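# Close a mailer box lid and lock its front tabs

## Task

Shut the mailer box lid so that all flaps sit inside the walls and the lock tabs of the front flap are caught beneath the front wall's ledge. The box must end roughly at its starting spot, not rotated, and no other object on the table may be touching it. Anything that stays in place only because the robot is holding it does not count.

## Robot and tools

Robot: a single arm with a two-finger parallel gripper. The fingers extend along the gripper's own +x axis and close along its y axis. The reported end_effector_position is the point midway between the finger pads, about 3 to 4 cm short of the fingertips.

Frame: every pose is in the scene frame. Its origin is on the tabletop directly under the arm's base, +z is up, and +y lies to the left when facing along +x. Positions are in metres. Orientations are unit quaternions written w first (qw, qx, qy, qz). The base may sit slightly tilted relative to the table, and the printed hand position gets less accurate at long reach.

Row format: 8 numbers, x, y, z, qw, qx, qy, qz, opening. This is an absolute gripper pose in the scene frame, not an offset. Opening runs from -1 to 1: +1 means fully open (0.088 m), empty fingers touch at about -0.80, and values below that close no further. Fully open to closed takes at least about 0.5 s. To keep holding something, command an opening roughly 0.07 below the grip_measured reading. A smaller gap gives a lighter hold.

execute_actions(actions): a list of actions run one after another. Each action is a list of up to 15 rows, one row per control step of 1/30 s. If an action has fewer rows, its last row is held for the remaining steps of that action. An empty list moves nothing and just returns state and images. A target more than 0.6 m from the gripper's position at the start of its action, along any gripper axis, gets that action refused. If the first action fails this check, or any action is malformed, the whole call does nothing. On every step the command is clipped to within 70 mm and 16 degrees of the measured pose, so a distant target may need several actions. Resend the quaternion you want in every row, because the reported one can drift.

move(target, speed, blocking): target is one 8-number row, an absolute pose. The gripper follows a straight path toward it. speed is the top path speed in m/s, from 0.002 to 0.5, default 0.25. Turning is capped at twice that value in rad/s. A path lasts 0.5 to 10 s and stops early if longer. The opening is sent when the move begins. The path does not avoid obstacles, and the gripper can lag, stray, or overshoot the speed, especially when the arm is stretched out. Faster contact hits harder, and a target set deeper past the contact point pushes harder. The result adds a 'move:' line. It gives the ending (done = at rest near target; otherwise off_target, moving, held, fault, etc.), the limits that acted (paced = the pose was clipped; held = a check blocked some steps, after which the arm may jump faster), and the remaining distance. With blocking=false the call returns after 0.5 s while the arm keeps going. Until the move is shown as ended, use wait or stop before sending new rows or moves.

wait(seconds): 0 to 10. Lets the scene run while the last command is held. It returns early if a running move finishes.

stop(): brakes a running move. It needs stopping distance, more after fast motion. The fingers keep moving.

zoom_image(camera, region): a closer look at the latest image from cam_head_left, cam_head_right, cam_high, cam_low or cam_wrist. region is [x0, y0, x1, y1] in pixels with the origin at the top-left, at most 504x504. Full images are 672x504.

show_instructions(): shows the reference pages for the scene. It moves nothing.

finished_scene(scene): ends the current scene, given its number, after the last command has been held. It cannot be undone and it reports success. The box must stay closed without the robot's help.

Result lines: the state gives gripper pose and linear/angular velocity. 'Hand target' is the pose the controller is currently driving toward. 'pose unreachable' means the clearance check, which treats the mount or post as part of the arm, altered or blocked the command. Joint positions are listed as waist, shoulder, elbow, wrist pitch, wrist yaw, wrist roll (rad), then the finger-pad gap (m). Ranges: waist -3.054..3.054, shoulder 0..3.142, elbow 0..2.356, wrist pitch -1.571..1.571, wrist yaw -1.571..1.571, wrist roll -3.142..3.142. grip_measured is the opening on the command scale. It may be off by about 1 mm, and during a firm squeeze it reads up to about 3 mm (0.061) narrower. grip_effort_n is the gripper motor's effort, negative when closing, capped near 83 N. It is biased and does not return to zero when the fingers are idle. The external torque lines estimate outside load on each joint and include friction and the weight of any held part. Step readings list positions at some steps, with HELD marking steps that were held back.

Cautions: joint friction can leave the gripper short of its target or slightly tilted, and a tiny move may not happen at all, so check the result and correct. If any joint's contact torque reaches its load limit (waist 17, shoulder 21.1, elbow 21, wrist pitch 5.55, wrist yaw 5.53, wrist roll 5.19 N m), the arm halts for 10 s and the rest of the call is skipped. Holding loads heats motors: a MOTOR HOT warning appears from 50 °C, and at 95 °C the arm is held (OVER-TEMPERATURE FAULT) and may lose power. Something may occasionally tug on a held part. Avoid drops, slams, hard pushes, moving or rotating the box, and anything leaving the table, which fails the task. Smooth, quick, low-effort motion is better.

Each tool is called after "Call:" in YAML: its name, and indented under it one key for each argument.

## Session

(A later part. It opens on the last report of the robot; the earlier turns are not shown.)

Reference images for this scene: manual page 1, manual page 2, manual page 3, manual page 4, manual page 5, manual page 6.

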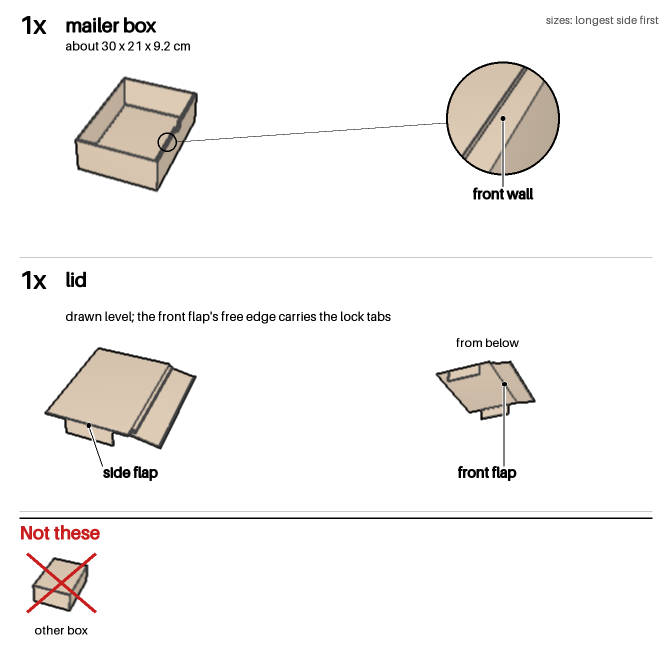

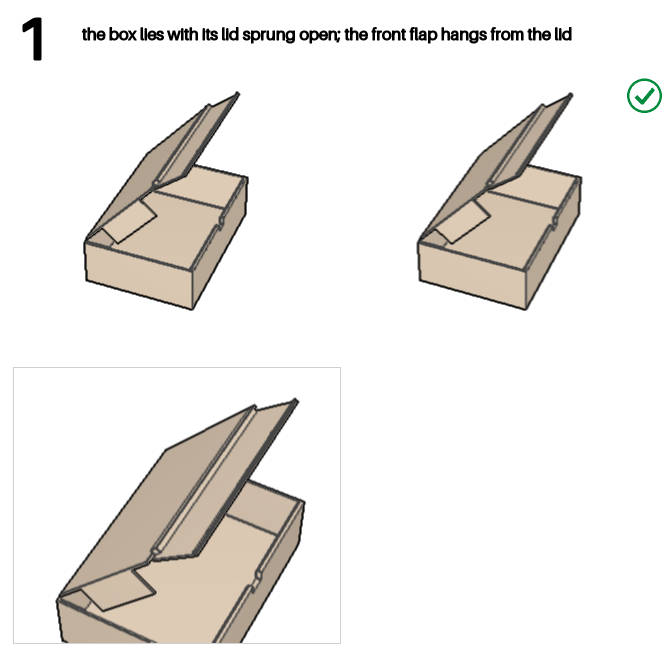

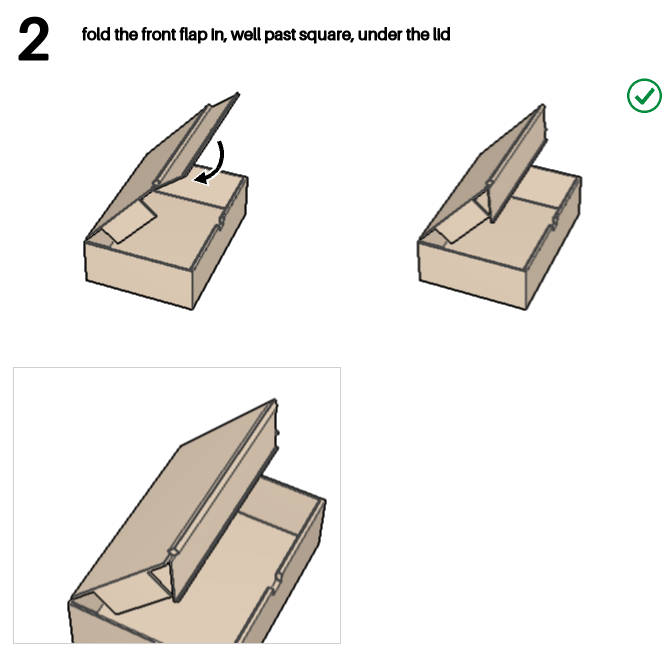

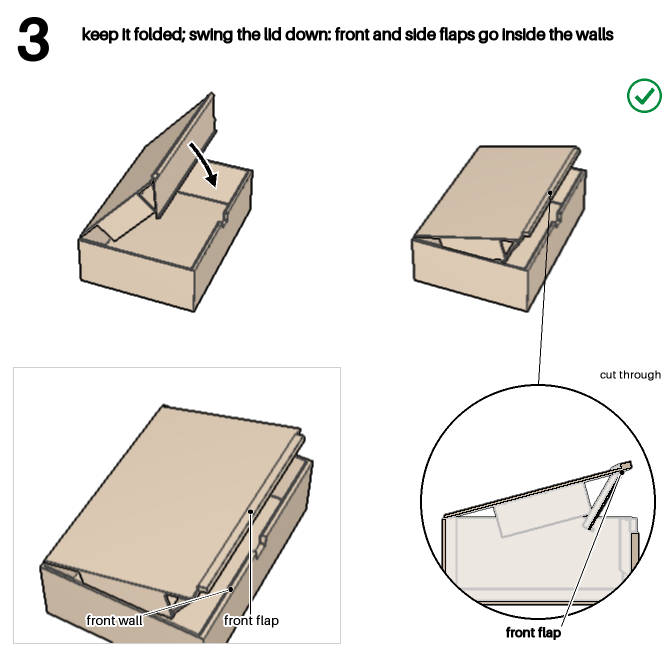

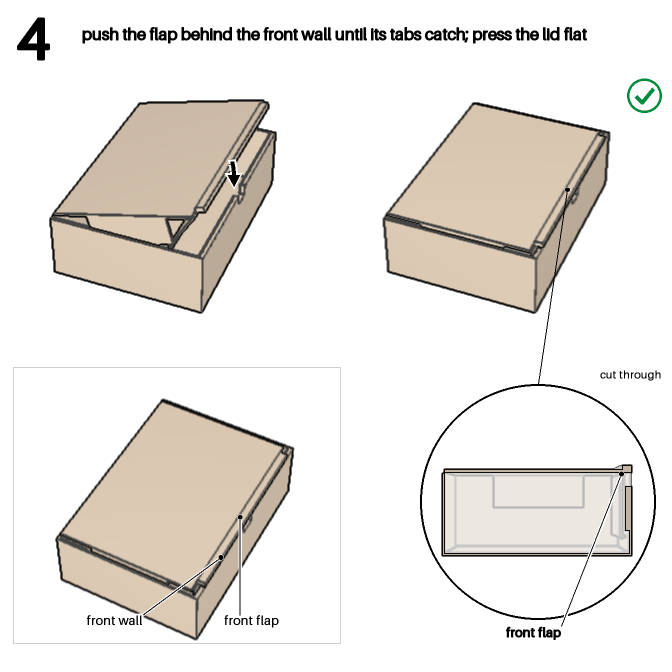

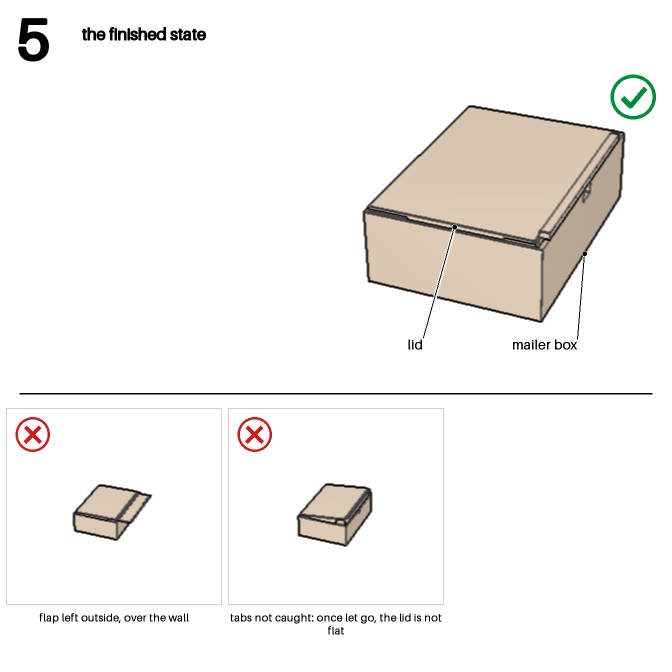

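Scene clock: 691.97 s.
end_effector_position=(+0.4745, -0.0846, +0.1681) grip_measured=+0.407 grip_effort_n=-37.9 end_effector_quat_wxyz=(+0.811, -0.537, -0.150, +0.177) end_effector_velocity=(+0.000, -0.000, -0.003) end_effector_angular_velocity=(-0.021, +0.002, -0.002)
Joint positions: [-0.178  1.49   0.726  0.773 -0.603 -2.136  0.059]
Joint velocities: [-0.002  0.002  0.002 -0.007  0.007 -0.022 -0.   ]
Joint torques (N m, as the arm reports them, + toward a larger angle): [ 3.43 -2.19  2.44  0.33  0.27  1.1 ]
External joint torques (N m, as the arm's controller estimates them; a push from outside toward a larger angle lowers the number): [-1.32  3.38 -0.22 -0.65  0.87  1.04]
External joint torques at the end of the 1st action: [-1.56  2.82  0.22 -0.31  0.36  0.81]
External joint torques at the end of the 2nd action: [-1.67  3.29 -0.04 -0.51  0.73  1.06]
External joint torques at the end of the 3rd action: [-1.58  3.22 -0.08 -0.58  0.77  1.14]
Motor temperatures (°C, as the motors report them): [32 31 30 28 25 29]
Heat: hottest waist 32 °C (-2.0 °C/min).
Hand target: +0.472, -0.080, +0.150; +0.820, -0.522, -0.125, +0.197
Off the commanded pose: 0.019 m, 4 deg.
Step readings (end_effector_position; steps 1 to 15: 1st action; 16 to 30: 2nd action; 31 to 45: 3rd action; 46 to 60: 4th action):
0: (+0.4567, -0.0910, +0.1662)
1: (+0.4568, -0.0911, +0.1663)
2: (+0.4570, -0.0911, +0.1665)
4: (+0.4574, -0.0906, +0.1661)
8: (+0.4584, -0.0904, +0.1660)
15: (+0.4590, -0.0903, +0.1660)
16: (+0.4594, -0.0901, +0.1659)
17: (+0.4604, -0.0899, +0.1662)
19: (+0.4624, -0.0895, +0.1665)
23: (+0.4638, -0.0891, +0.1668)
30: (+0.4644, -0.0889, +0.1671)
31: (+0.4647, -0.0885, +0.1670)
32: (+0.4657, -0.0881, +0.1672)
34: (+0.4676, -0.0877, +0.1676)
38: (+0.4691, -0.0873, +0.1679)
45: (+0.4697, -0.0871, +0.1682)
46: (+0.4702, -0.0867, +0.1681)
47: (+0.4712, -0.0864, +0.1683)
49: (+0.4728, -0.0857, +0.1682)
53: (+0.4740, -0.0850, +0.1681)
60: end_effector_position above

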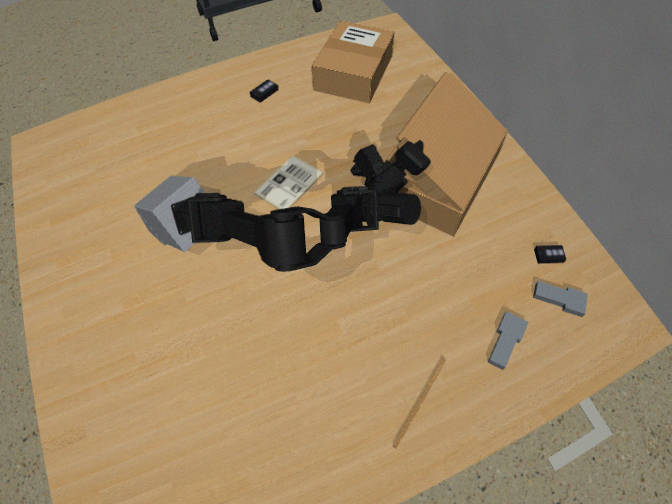

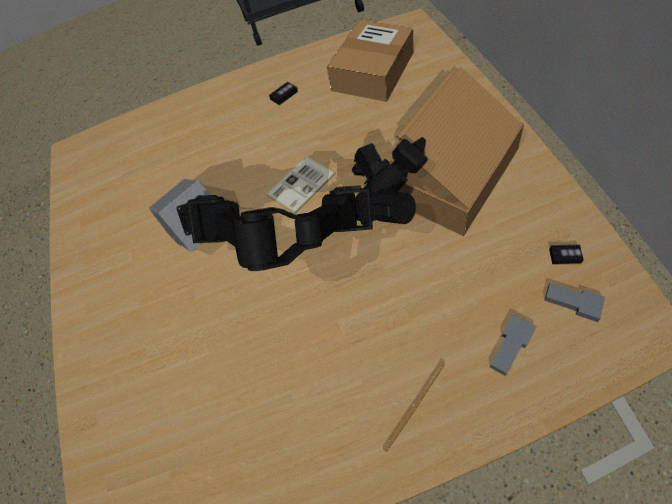

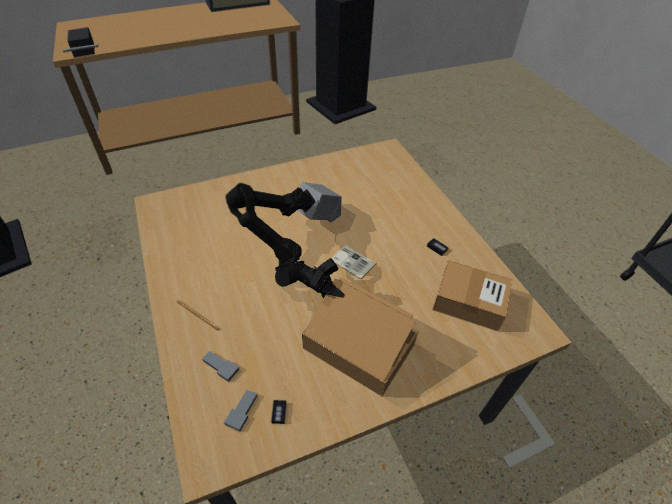

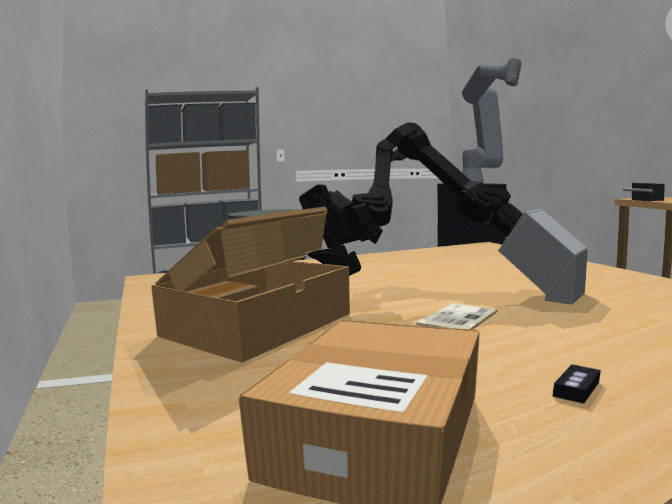

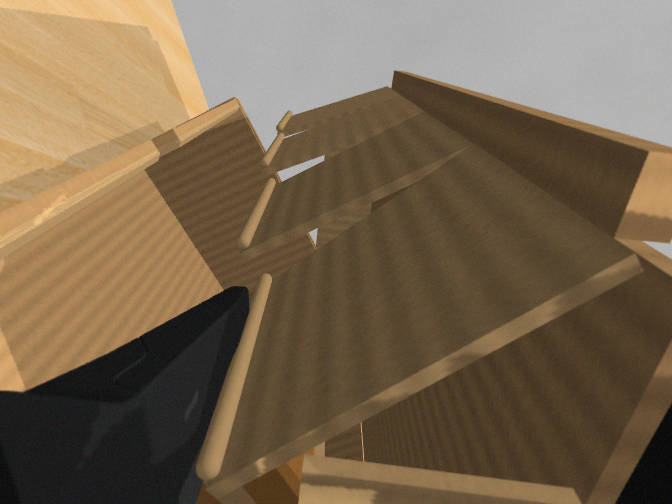

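Call:
execute_actions:
  actions:
    - [[0.466,-0.086,0.152,0.833,-0.501,-0.12,0.2,0.38]]
    - [[0.459,-0.090,0.152,0.842,-0.486,-0.117,0.202,0.37]]
    - [[0.467,-0.086,0.152,0.854,-0.464,-0.111,0.205,0.36]]
    - [[0.475,-0.082,0.152,0.862,-0.449,-0.108,0.207,0.35]]
    - [[0.467,-0.087,0.152,0.872,-0.43,-0.103,0.209,0.34]]
    - [[0.460,-0.091,0.152,0.88,-0.411,-0.098,0.211,0.33]]
    - [[0.468,-0.087,0.152,0.88,-0.411,-0.098,0.211,0.32]]
    - [[0.476,-0.083,0.152,0.88,-0.411,-0.098,0.211,0.31]]

Scene clock: 705.90 s.
end_effector_position=(+0.4807, -0.0932, +0.1897) grip_measured=+0.384 grip_effort_n=-83.5 end_effector_quat_wxyz=(+0.865, -0.445, -0.150, +0.174) end_effector_velocity=(+0.001, +0.003, -0.003) end_effector_angular_velocity=(-0.005, +0.009, +0.005)
Joint positions: [-0.154  1.462  0.752  0.769 -0.615 -1.9    0.058]
Joint velocities: [ 0.002  0.007  0.002 -0.007  0.007 -0.007 -0.   ]
Joint torques (N m, as the arm reports them, + toward a larger angle): [ 1.23 -0.61  0.54 -0.57  0.86  2.05]
External joint torques (N m, as the arm's controller estimates them; a push from outside toward a larger angle lowers the number): [-3.54  4.95 -2.35 -1.57  1.45  1.99]
External joint torques at the end of the 4th action: [-2.89  4.12 -1.58 -1.21  1.19  1.75]
External joint torques at the end of the 5th action: [-3.83  3.4  -2.99 -1.58  1.18  1.92]
External joint torques at the end of the 6th action: [-4.28  3.92 -3.4  -1.95  1.46  1.98]
External joint torques at the end of the 7th action: [-3.67  4.68 -2.46 -1.68  1.7   1.99]
Motor temperatures (°C, as the motors report them): [32 31 30 28 25 29]
Heat: hottest waist 32 °C (-2.0 °C/min).
Hand target: +0.474, -0.083, +0.153; +0.881, -0.412, -0.098, +0.210
Off the commanded pose: 0.039 m, 8 deg.
Step readings (end_effector_position; steps 1 to 15: 1st action; 16 to 30: 2nd action; 31 to 45: 3rd action; 46 to 60: 4th action; 61 to 75: 5th action; 76 to 90: 6th action; 91 to 105: 7th action; 106 to 120: 8th action):
0: (+0.4746, -0.0846, +0.1682)
1: (+0.4746, -0.0849, +0.1683)
2: (+0.4743, -0.0851, +0.1687)
4: (+0.4738, -0.0861, +0.1702)
8: (+0.4728, -0.0876, +0.1723)
15: (+0.4722, -0.0882, +0.1732)
16: (+0.4716, -0.0885, +0.1735)
17: (+0.4703, -0.0891, +0.1738)
19: (+0.4683, -0.0910, +0.1754)
23: (+0.4666, -0.0923, +0.1767)
30: (+0.4658, -0.0930, +0.1772)
31: (+0.4659, -0.0929, +0.1773)
32: (+0.4664, -0.0927, +0.1781)
34: (+0.4679, -0.0929, +0.1793)
38: (+0.4697, -0.0926, +0.1805)
45: (+0.4705, -0.0925, +0.1810)
46: (+0.4713, -0.0921, +0.1808)
47: (+0.4728, -0.0918, +0.1814)
49: (+0.4756, -0.0909, +0.1820)
53: (+0.4779, -0.0904, +0.1826)
60: (+0.4790, -0.0902, +0.1829)
61: (+0.4787, -0.0901, +0.1829)
62: (+0.4783, -0.0902, +0.1832)
64: (+0.4773, -0.0915, +0.1845)
68: (+0.4758, -0.0930, +0.1859)
75: (+0.4749, -0.0936, +0.1866)
76: (+0.4743, -0.0938, +0.1870)
77: (+0.4732, -0.0944, +0.1872)
79: (+0.4712, -0.0962, +0.1886)
83: (+0.4695, -0.0978, +0.1900)
90: (+0.4684, -0.0985, +0.1907)
91: (+0.4686, -0.0984, +0.1907)
92: (+0.4691, -0.0982, +0.1908)
94: (+0.4703, -0.0977, +0.1906)
98: (+0.4718, -0.0970, +0.1905)
105: (+0.4727, -0.0967, +0.1905)
106: (+0.4735, -0.0963, +0.1901)
107: (+0.4747, -0.0957, +0.1902)
109: (+0.4773, -0.0945, +0.1900)
113: (+0.4795, -0.0937, +0.1898)
120: end_effector_position above

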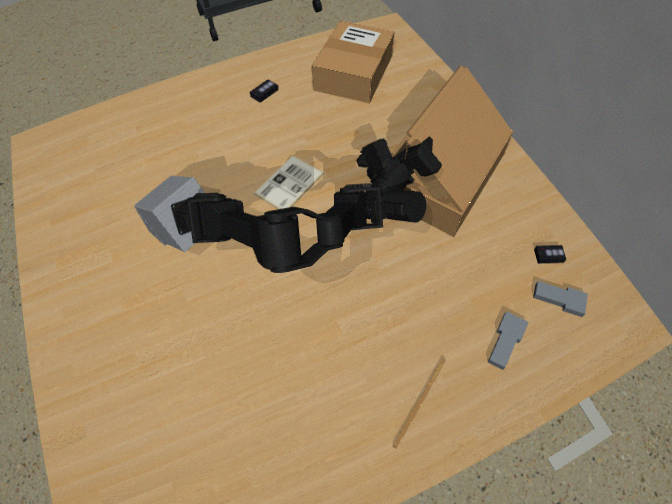

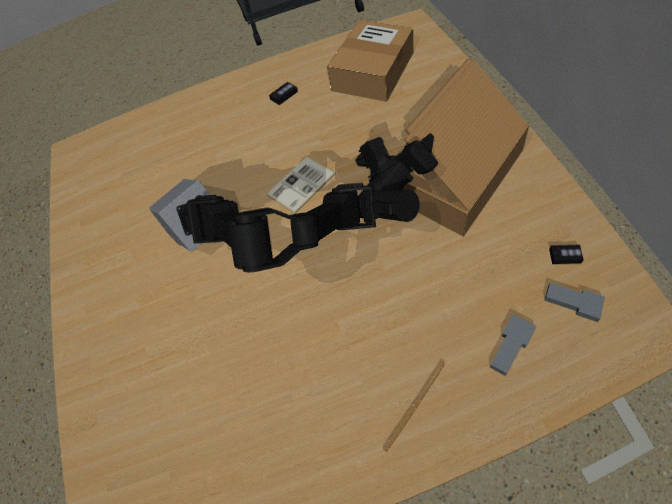

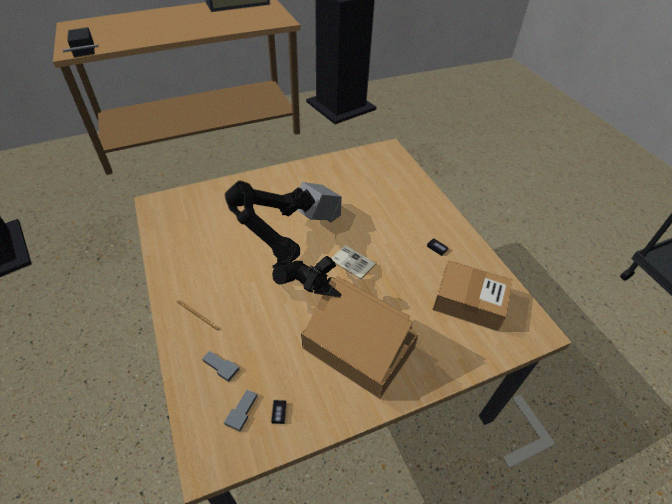

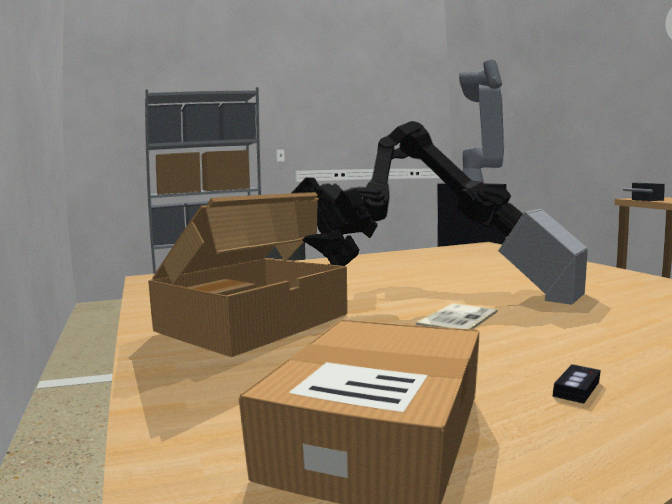

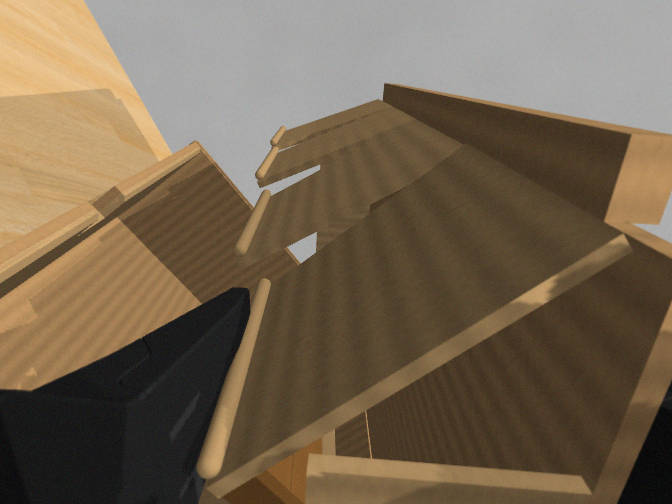

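Call:
execute_actions:
  actions:
    - [[0.476,-0.084,0.158,0.842,-0.486,-0.117,0.202,0.28]]
    - [[0.476,-0.085,0.155,0.811,-0.537,-0.129,0.194,0.24]]
    - [[0.476,-0.086,0.152,0.771,-0.592,-0.142,0.185,0.20]]
    - [[0.476,-0.086,0.150,0.745,-0.625,-0.150,0.178,0.18]]

Scene clock: 717.03 s.
end_effector_position=(+0.4786, -0.0907, +0.1597) grip_measured=+0.184 grip_effort_n=-14.2 end_effector_quat_wxyz=(+0.746, -0.626, -0.155, +0.167) end_effector_velocity=(+0.000, -0.002, -0.001) end_effector_angular_velocity=(-0.022, -0.001, -0.004)
Joint positions: [-0.196  1.498  0.751  0.741 -0.593 -2.362  0.048]
Joint velocities: [-0.002 -0.002  0.002 -0.007  0.007 -0.022 -0.   ]
Joint torques (N m, as the arm reports them, + toward a larger angle): [ 4.17 -3.39  2.19  0.9  -0.61 -0.18]
External joint torques (N m, as the arm's controller estimates them; a push from outside toward a larger angle lowers the number): [-0.66  2.36 -0.52 -0.08  0.01 -0.24]
External joint torques at the end of the 1st action: [-2.21  3.33 -1.6  -1.33  0.9   1.02]
External joint torques at the end of the 2nd action: [-2.3   3.63 -1.5  -0.92  0.53  0.88]
External joint torques at the end of the 3rd action: [-0.51  2.48 -0.56 -0.46  0.16  0.  ]
Motor temperatures (°C, as the motors report them): [32 30 30 28 26 30]
Heat: hottest waist 32 °C (-1.0 °C/min).
Hand target: +0.476, -0.086, +0.150; +0.745, -0.625, -0.150, +0.178
Off the commanded pose: 0.011 m, 1 deg.
Step readings (end_effector_position; steps 1 to 15: 1st action; 16 to 30: 2nd action; 31 to 45: 3rd action; 46 to 60: 4th action):
0: (+0.4810, -0.0930, +0.1898)
1: (+0.4812, -0.0932, +0.1894)
2: (+0.4813, -0.0930, +0.1884)
4: (+0.4808, -0.0916, +0.1855)
8: (+0.4808, -0.0915, +0.1839)
15: (+0.4808, -0.0914, +0.1831)
16: (+0.4808, -0.0916, +0.1828)
17: (+0.4807, -0.0921, +0.1819)
19: (+0.4807, -0.0921, +0.1804)
23: (+0.4806, -0.0925, +0.1794)
30: (+0.4806, -0.0923, +0.1789)
31: (+0.4805, -0.0924, +0.1783)
32: (+0.4806, -0.0932, +0.1766)
34: (+0.4795, -0.0937, +0.1687)
38: (+0.4787, -0.0917, +0.1626)
45: (+0.4786, -0.0916, +0.1621)
46: (+0.4786, -0.0915, +0.1618)
47: (+0.4786, -0.0915, +0.1611)
49: (+0.4785, -0.0911, +0.1602)
53: (+0.4785, -0.0909, +0.1599)
60: end_effector_position above

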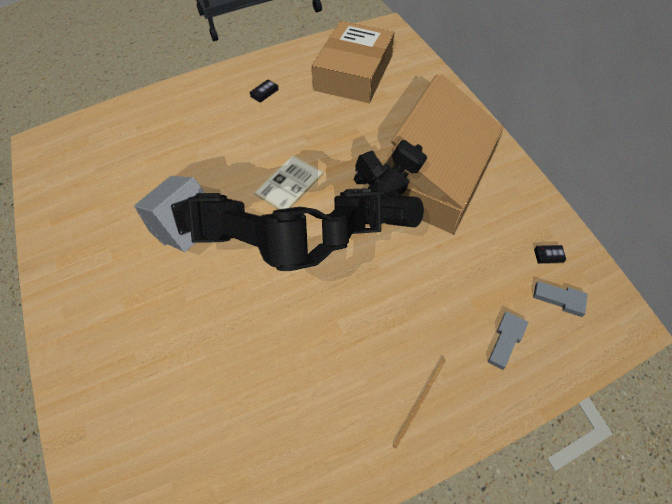

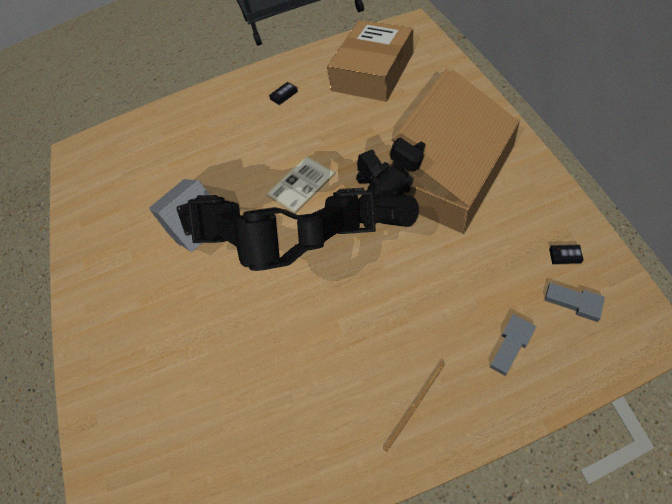

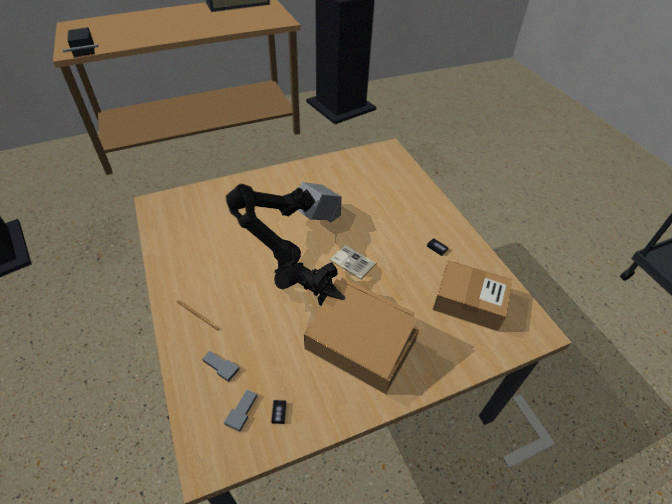

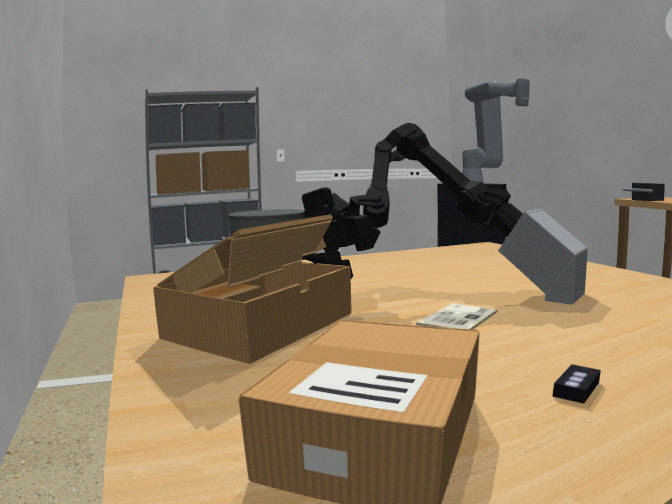

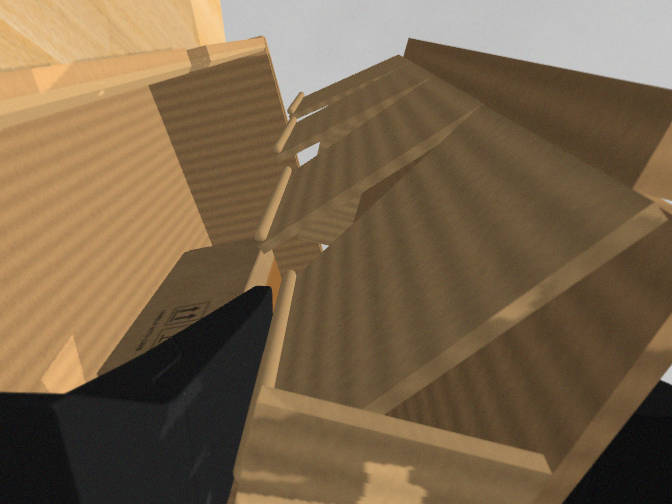

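Call:
execute_actions:
  actions:
    - [[0.476,-0.086,0.150,0.771,-0.592,-0.142,0.185,0.15]]
    - [[0.476,-0.085,0.150,0.796,-0.558,-0.134,0.191,0.12]]
    - [[0.476,-0.084,0.150,0.82,-0.522,-0.125,0.197,0.10]]
    - [[0.476,-0.083,0.150,0.842,-0.486,-0.117,0.202,0.10]]

Scene clock: 724.20 s.
end_effector_position=(+0.4785, -0.0886, +0.1599) grip_measured=+0.103 grip_effort_n=-12.8 end_effector_quat_wxyz=(+0.838, -0.495, -0.128, +0.190) end_effector_velocity=(-0.002, +0.002, +0.001) end_effector_angular_velocity=(+0.015, -0.006, +0.016)
Joint positions: [-0.193  1.504  0.749  0.749 -0.595 -2.034  0.044]
Joint velocities: [-0.002 -0.002 -0.002 -0.007 -0.022  0.007 -0.   ]
Joint torques (N m, as the arm reports them, + toward a larger angle): [ 4.56 -3.21  2.01  0.93 -0.27  0.42]
External joint torques (N m, as the arm's controller estimates them; a push from outside toward a larger angle lowers the number): [-0.29  2.56 -0.65 -0.06  0.36  0.36]
External joint torques at the end of the 1st action: [-0.59  2.31 -0.32 -0.28  0.15  0.44]
External joint torques at the end of the 2nd action: [-0.42  2.5  -0.5  -0.09  0.22  0.27]
External joint torques at the end of the 3rd action: [-0.31  2.42 -0.74 -0.06  0.37  0.25]
Motor temperatures (°C, as the motors report them): [32 30 30 28 26 30]
Heat: hottest waist 32 °C (-1.0 °C/min).
Hand target: +0.476, -0.083, +0.150; +0.842, -0.486, -0.117, +0.202
Off the commanded pose: 0.012 m, 2 deg.
Step readings (end_effector_position; steps 1 to 15: 1st action; 16 to 30: 2nd action; 31 to 45: 3rd action; 46 to 60: 4th action):
0: (+0.4785, -0.0907, +0.1595)
1: (+0.4785, -0.0907, +0.1595)
2: (+0.4785, -0.0907, +0.1596)
4: (+0.4785, -0.0906, +0.1599)
8: (+0.4785, -0.0906, +0.1599)
15: (+0.4785, -0.0906, +0.1599)
16: (+0.4785, -0.0906, +0.1599)
17: (+0.4785, -0.0906, +0.1599)
19: (+0.4785, -0.0906, +0.1599)
23: (+0.4785, -0.0906, +0.1599)
30: (+0.4785, -0.0905, +0.1598)
31: (+0.4785, -0.0905, +0.1598)
32: (+0.4785, -0.0903, +0.1598)
34: (+0.4785, -0.0898, +0.1598)
38: (+0.4786, -0.0896, +0.1598)
45: (+0.4786, -0.0896, +0.1598)
46: (+0.4786, -0.0895, +0.1597)
47: (+0.4787, -0.0896, +0.1600)
49: (+0.4788, -0.0895, +0.1602)
53: (+0.4786, -0.0889, +0.1601)
60: end_effector_position above

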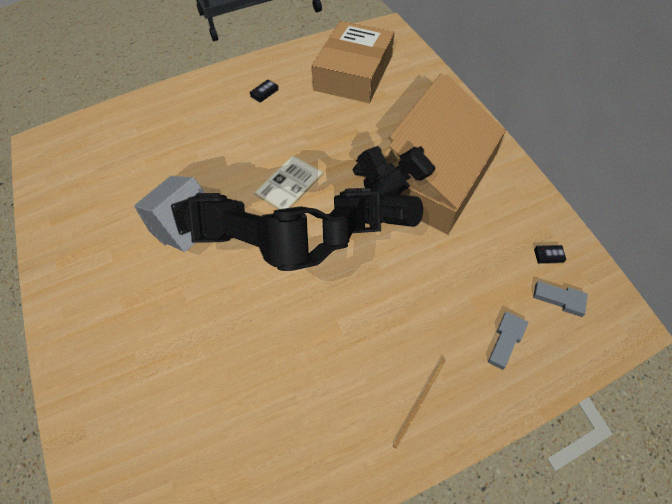

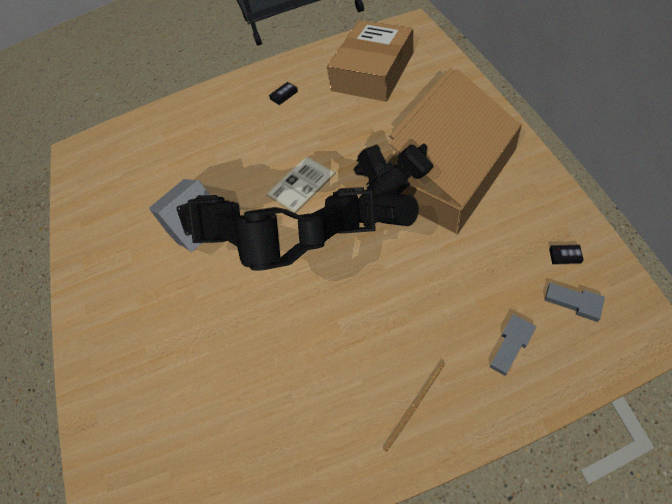

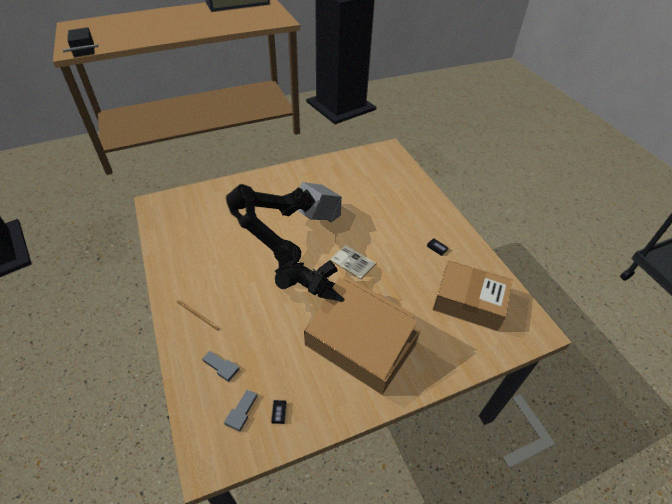

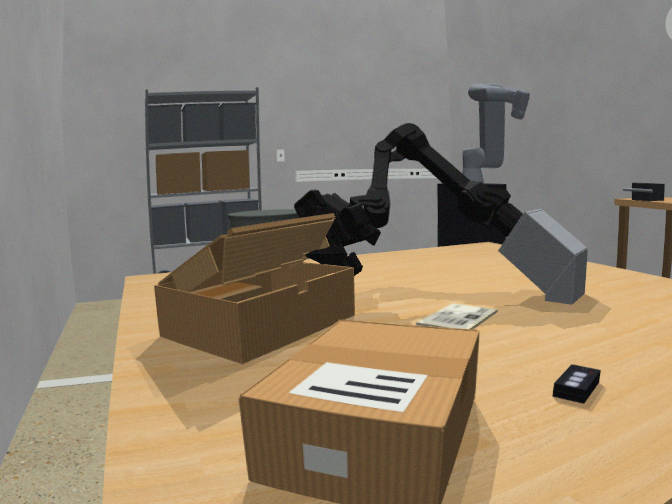

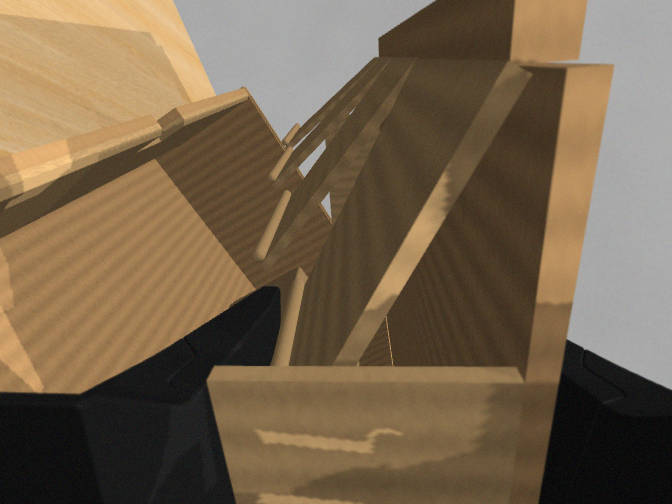

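Great, F1 slides. Keep rolling.

Call:
execute_actions:
  actions:
    - [[0.476,-0.084,0.150,0.862,-0.449,-0.108,0.207,0.13]]
    - [[0.476,-0.084,0.150,0.88,-0.411,-0.098,0.211,0.16]]
    - [[0.476,-0.084,0.150,0.898,-0.372,-0.089,0.215,0.19]]
    - [[0.476,-0.084,0.150,0.913,-0.332,-0.08,0.219,0.22]]
    - [[0.476,-0.084,0.150,0.927,-0.292,-0.07,0.222,0.25]]

Scene clock: 731.73 s.
end_effector_position=(+0.4787, -0.0859, +0.1641) grip_measured=+0.249 grip_effort_n=4.4 end_effector_quat_wxyz=(+0.923, -0.306, -0.093, +0.214) end_effector_velocity=(+0.000, -0.003, +0.005) end_effector_angular_velocity=(+0.009, -0.023, -0.000)
Joint positions: [-0.183  1.504  0.749  0.753 -0.6   -1.61   0.051]
Joint velocities: [-0.002 -0.007  0.002  0.007 -0.022  0.007  0.   ]
Joint torques (N m, as the arm reports them, + toward a larger angle): [ 3.46 -3.53  2.12  0.58 -0.08  0.95]
External joint torques (N m, as the arm's controller estimates them; a push from outside toward a larger angle lowers the number): [-1.39  2.22 -0.57 -0.42  0.54  0.91]
External joint torques at the end of the 1st action: [-0.62  2.11 -0.51 -0.33  0.31  0.39]
External joint torques at the end of the 2nd action: [-0.67  2.19 -0.39 -0.31  0.35  0.45]
External joint torques at the end of the 3rd action: [-0.79  2.19 -0.64 -0.21  0.4   0.54]
External joint torques at the end of the 4th action: [-1.21  2.23 -0.41 -0.33  0.47  0.67]
Motor temperatures (°C, as the motors report them): [32 30 30 29 25 29]
Heat: hottest waist 32 °C (-1.0 °C/min).
Hand target: +0.476, -0.084, +0.150; +0.928, -0.292, -0.070, +0.222
Off the commanded pose: 0.014 m, 3 deg.
Step readings (end_effector_position; steps 1 to 15: 1st action; 16 to 30: 2nd action; 31 to 45: 3rd action; 46 to 60: 4th action; 61 to 75: 5th action):
0: (+0.4786, -0.0886, +0.1601)
1: (+0.4786, -0.0886, +0.1601)
2: (+0.4786, -0.0886, +0.1601)
4: (+0.4786, -0.0886, +0.1601)
8: (+0.4786, -0.0886, +0.1601)
15: (+0.4786, -0.0886, +0.1601)
16: (+0.4786, -0.0886, +0.1601)
17: (+0.4786, -0.0885, +0.1602)
19: (+0.4786, -0.0883, +0.1605)
23: (+0.4785, -0.0879, +0.1604)
30: (+0.4785, -0.0878, +0.1606)
31: (+0.4784, -0.0878, +0.1606)
32: (+0.4785, -0.0877, +0.1607)
34: (+0.4785, -0.0876, +0.1609)
38: (+0.4785, -0.0875, +0.1610)
45: (+0.4784, -0.0874, +0.1611)
46: (+0.4784, -0.0872, +0.1614)
47: (+0.4784, -0.0870, +0.1617)
49: (+0.4784, -0.0867, +0.1622)
53: (+0.4785, -0.0865, +0.1626)
60: (+0.4785, -0.0864, +0.1627)
61: (+0.4785, -0.0864, +0.1627)
62: (+0.4785, -0.0862, +0.1630)
64: (+0.4786, -0.0859, +0.1637)
68: (+0.4787, -0.0858, +0.1640)
75: end_effector_position above

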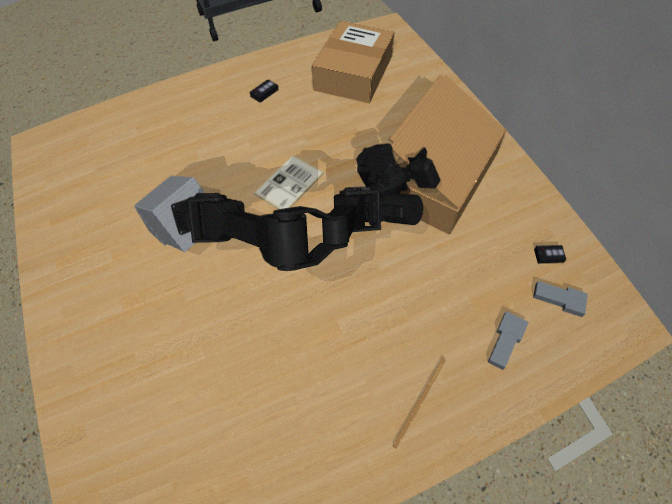

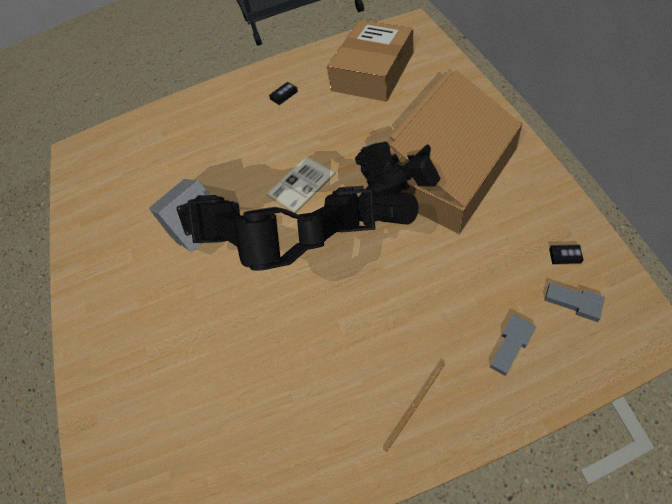

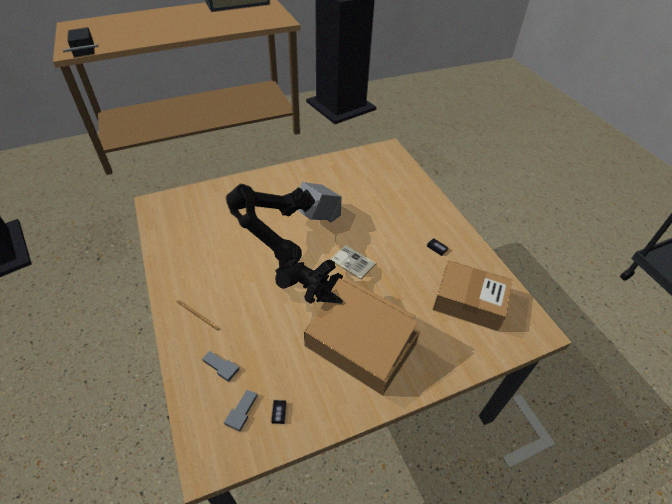

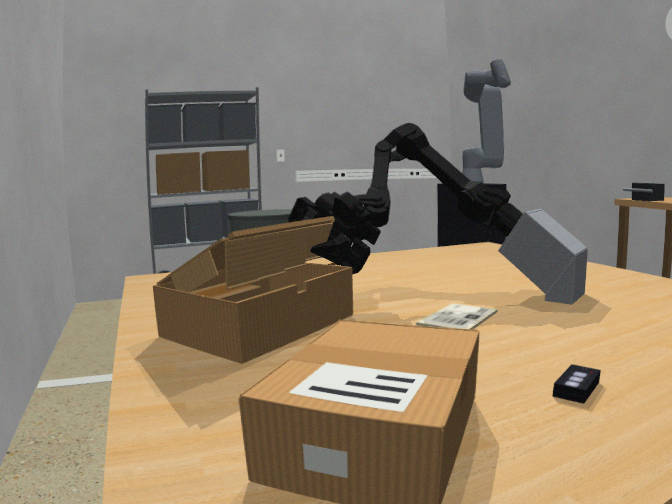

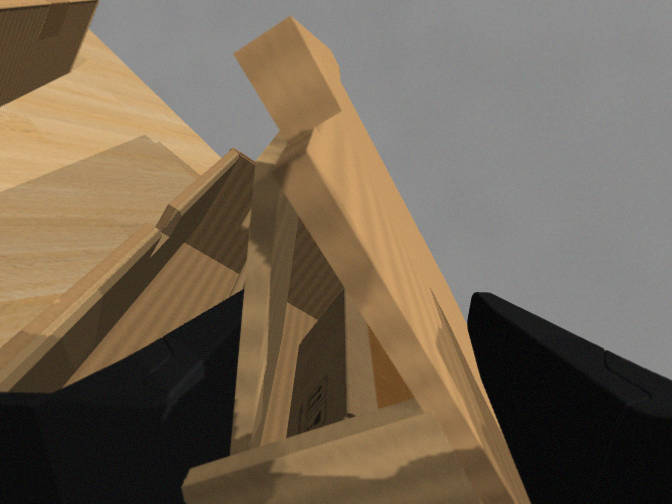

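Call:
execute_actions:
  actions:
    - [[0.476,-0.083,0.149,0.939,-0.252,-0.06,0.225,0.33]]
    - [[0.476,-0.082,0.147,0.949,-0.21,-0.05,0.227,0.42]]
    - [[0.475,-0.081,0.145,0.957,-0.169,-0.04,0.229,0.50]]

Call:
zoom_image:
  camera: "cam_head_right"
  region: [340,100,540,250]

Scene clock: 736.83 s.
end_effector_position=(+0.4782, -0.0838, +0.1598) grip_measured=+0.497 grip_effort_n=11.4 end_effector_quat_wxyz=(+0.955, -0.184, -0.062, +0.223) end_effector_velocity=(+0.001, -0.003, +0.002) end_effector_angular_velocity=(+0.005, -0.008, -0.005)
Joint positions: [-0.187  1.518  0.742  0.774 -0.599 -1.347  0.063]
Joint velocities: [-0.002 -0.002  0.002  0.007 -0.007  0.007  0.   ]
Joint torques (N m, as the arm reports them, + toward a larger angle): [ 3.25 -3.12  1.98  0.81 -0.32  0.88]
External joint torques (N m, as the arm's controller estimates them; a push from outside toward a larger angle lowers the number): [-1.65  2.61 -0.65 -0.19  0.3   0.85]
External joint torques at the end of the 1st action: [-0.99  2.25 -0.25 -0.13  0.47  0.49]
External joint torques at the end of the 2nd action: [-1.29  2.36 -0.43 -0.02  0.38  0.61]
Motor temperatures (°C, as the motors report them): [32 30 30 29 25 29]
Heat: hottest waist 32 °C (+0.0 °C/min).
Hand target: +0.475, -0.081, +0.145; +0.958, -0.169, -0.040, +0.229
Off the commanded pose: 0.015 m, 3 deg.
Step readings (end_effector_position; steps 1 to 15: 1st action; 16 to 30: 2nd action; 31 to 45: 3rd action):
0: (+0.4787, -0.0857, +0.1643)
1: (+0.4788, -0.0858, +0.1643)
2: (+0.4788, -0.0858, +0.1643)
4: (+0.4786, -0.0857, +0.1637)
8: (+0.4779, -0.0849, +0.1609)
15: (+0.4778, -0.0848, +0.1606)
16: (+0.4778, -0.0845, +0.1604)
17: (+0.4778, -0.0842, +0.1601)
19: (+0.4780, -0.0839, +0.1598)
23: (+0.4782, -0.0838, +0.1595)
30: (+0.4783, -0.0838, +0.1595)
31: (+0.4782, -0.0836, +0.1594)
32: (+0.4782, -0.0837, +0.1594)
34: (+0.4781, -0.0834, +0.1592)
38: (+0.4781, -0.0836, +0.1595)
45: end_effector_position above

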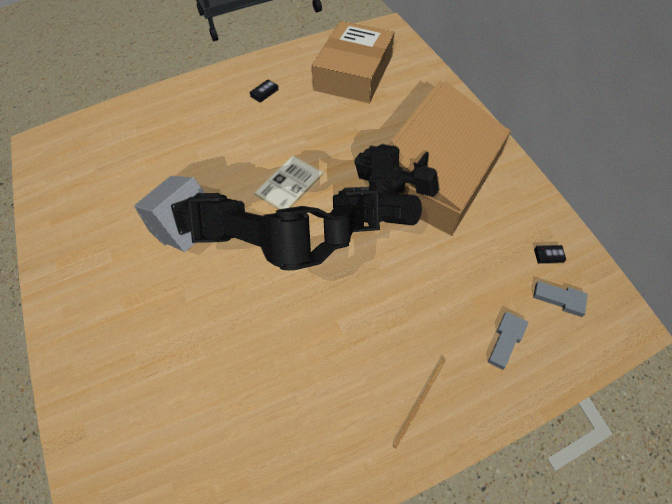

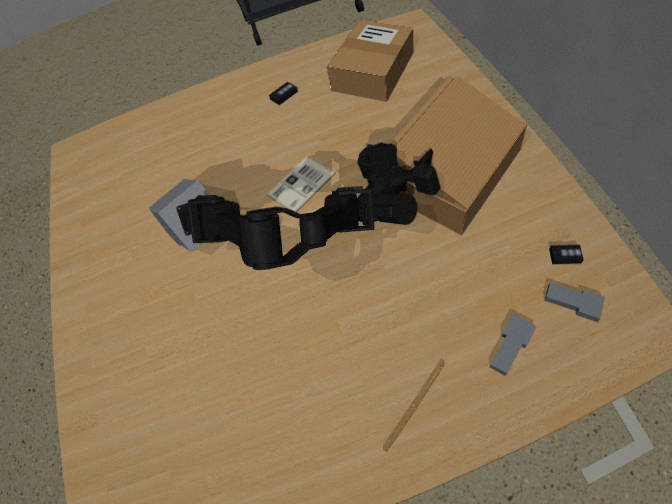

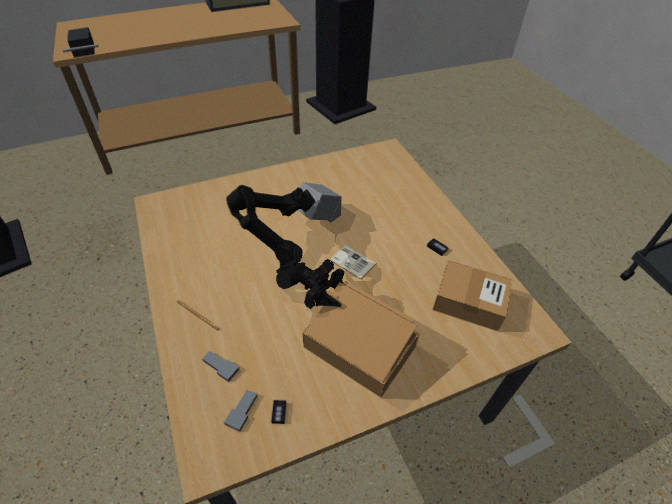

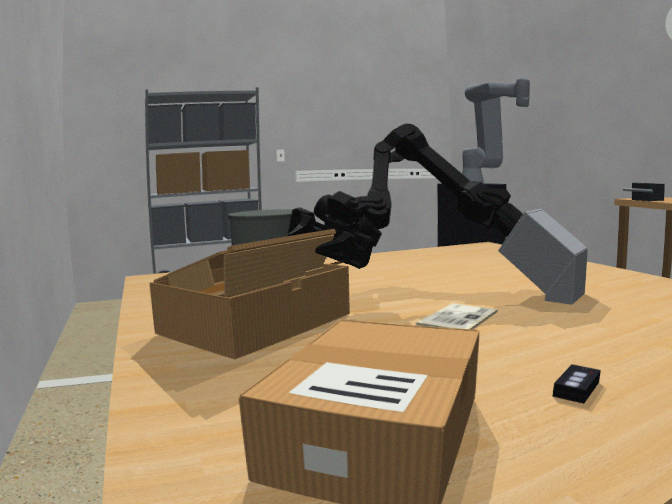

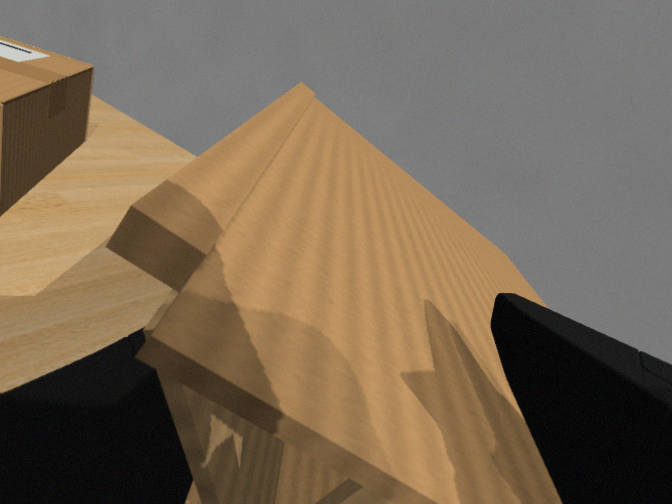

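Region (340, 100, 540, 250) of cam_head_right's 672x504 image, scaled by 2.520, with more detail than that image has; it fills the top 378 rows of this view, and the rest is white.

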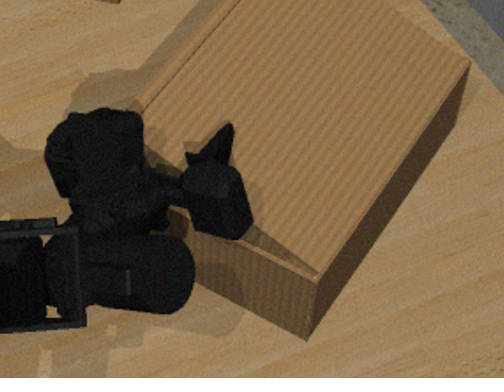

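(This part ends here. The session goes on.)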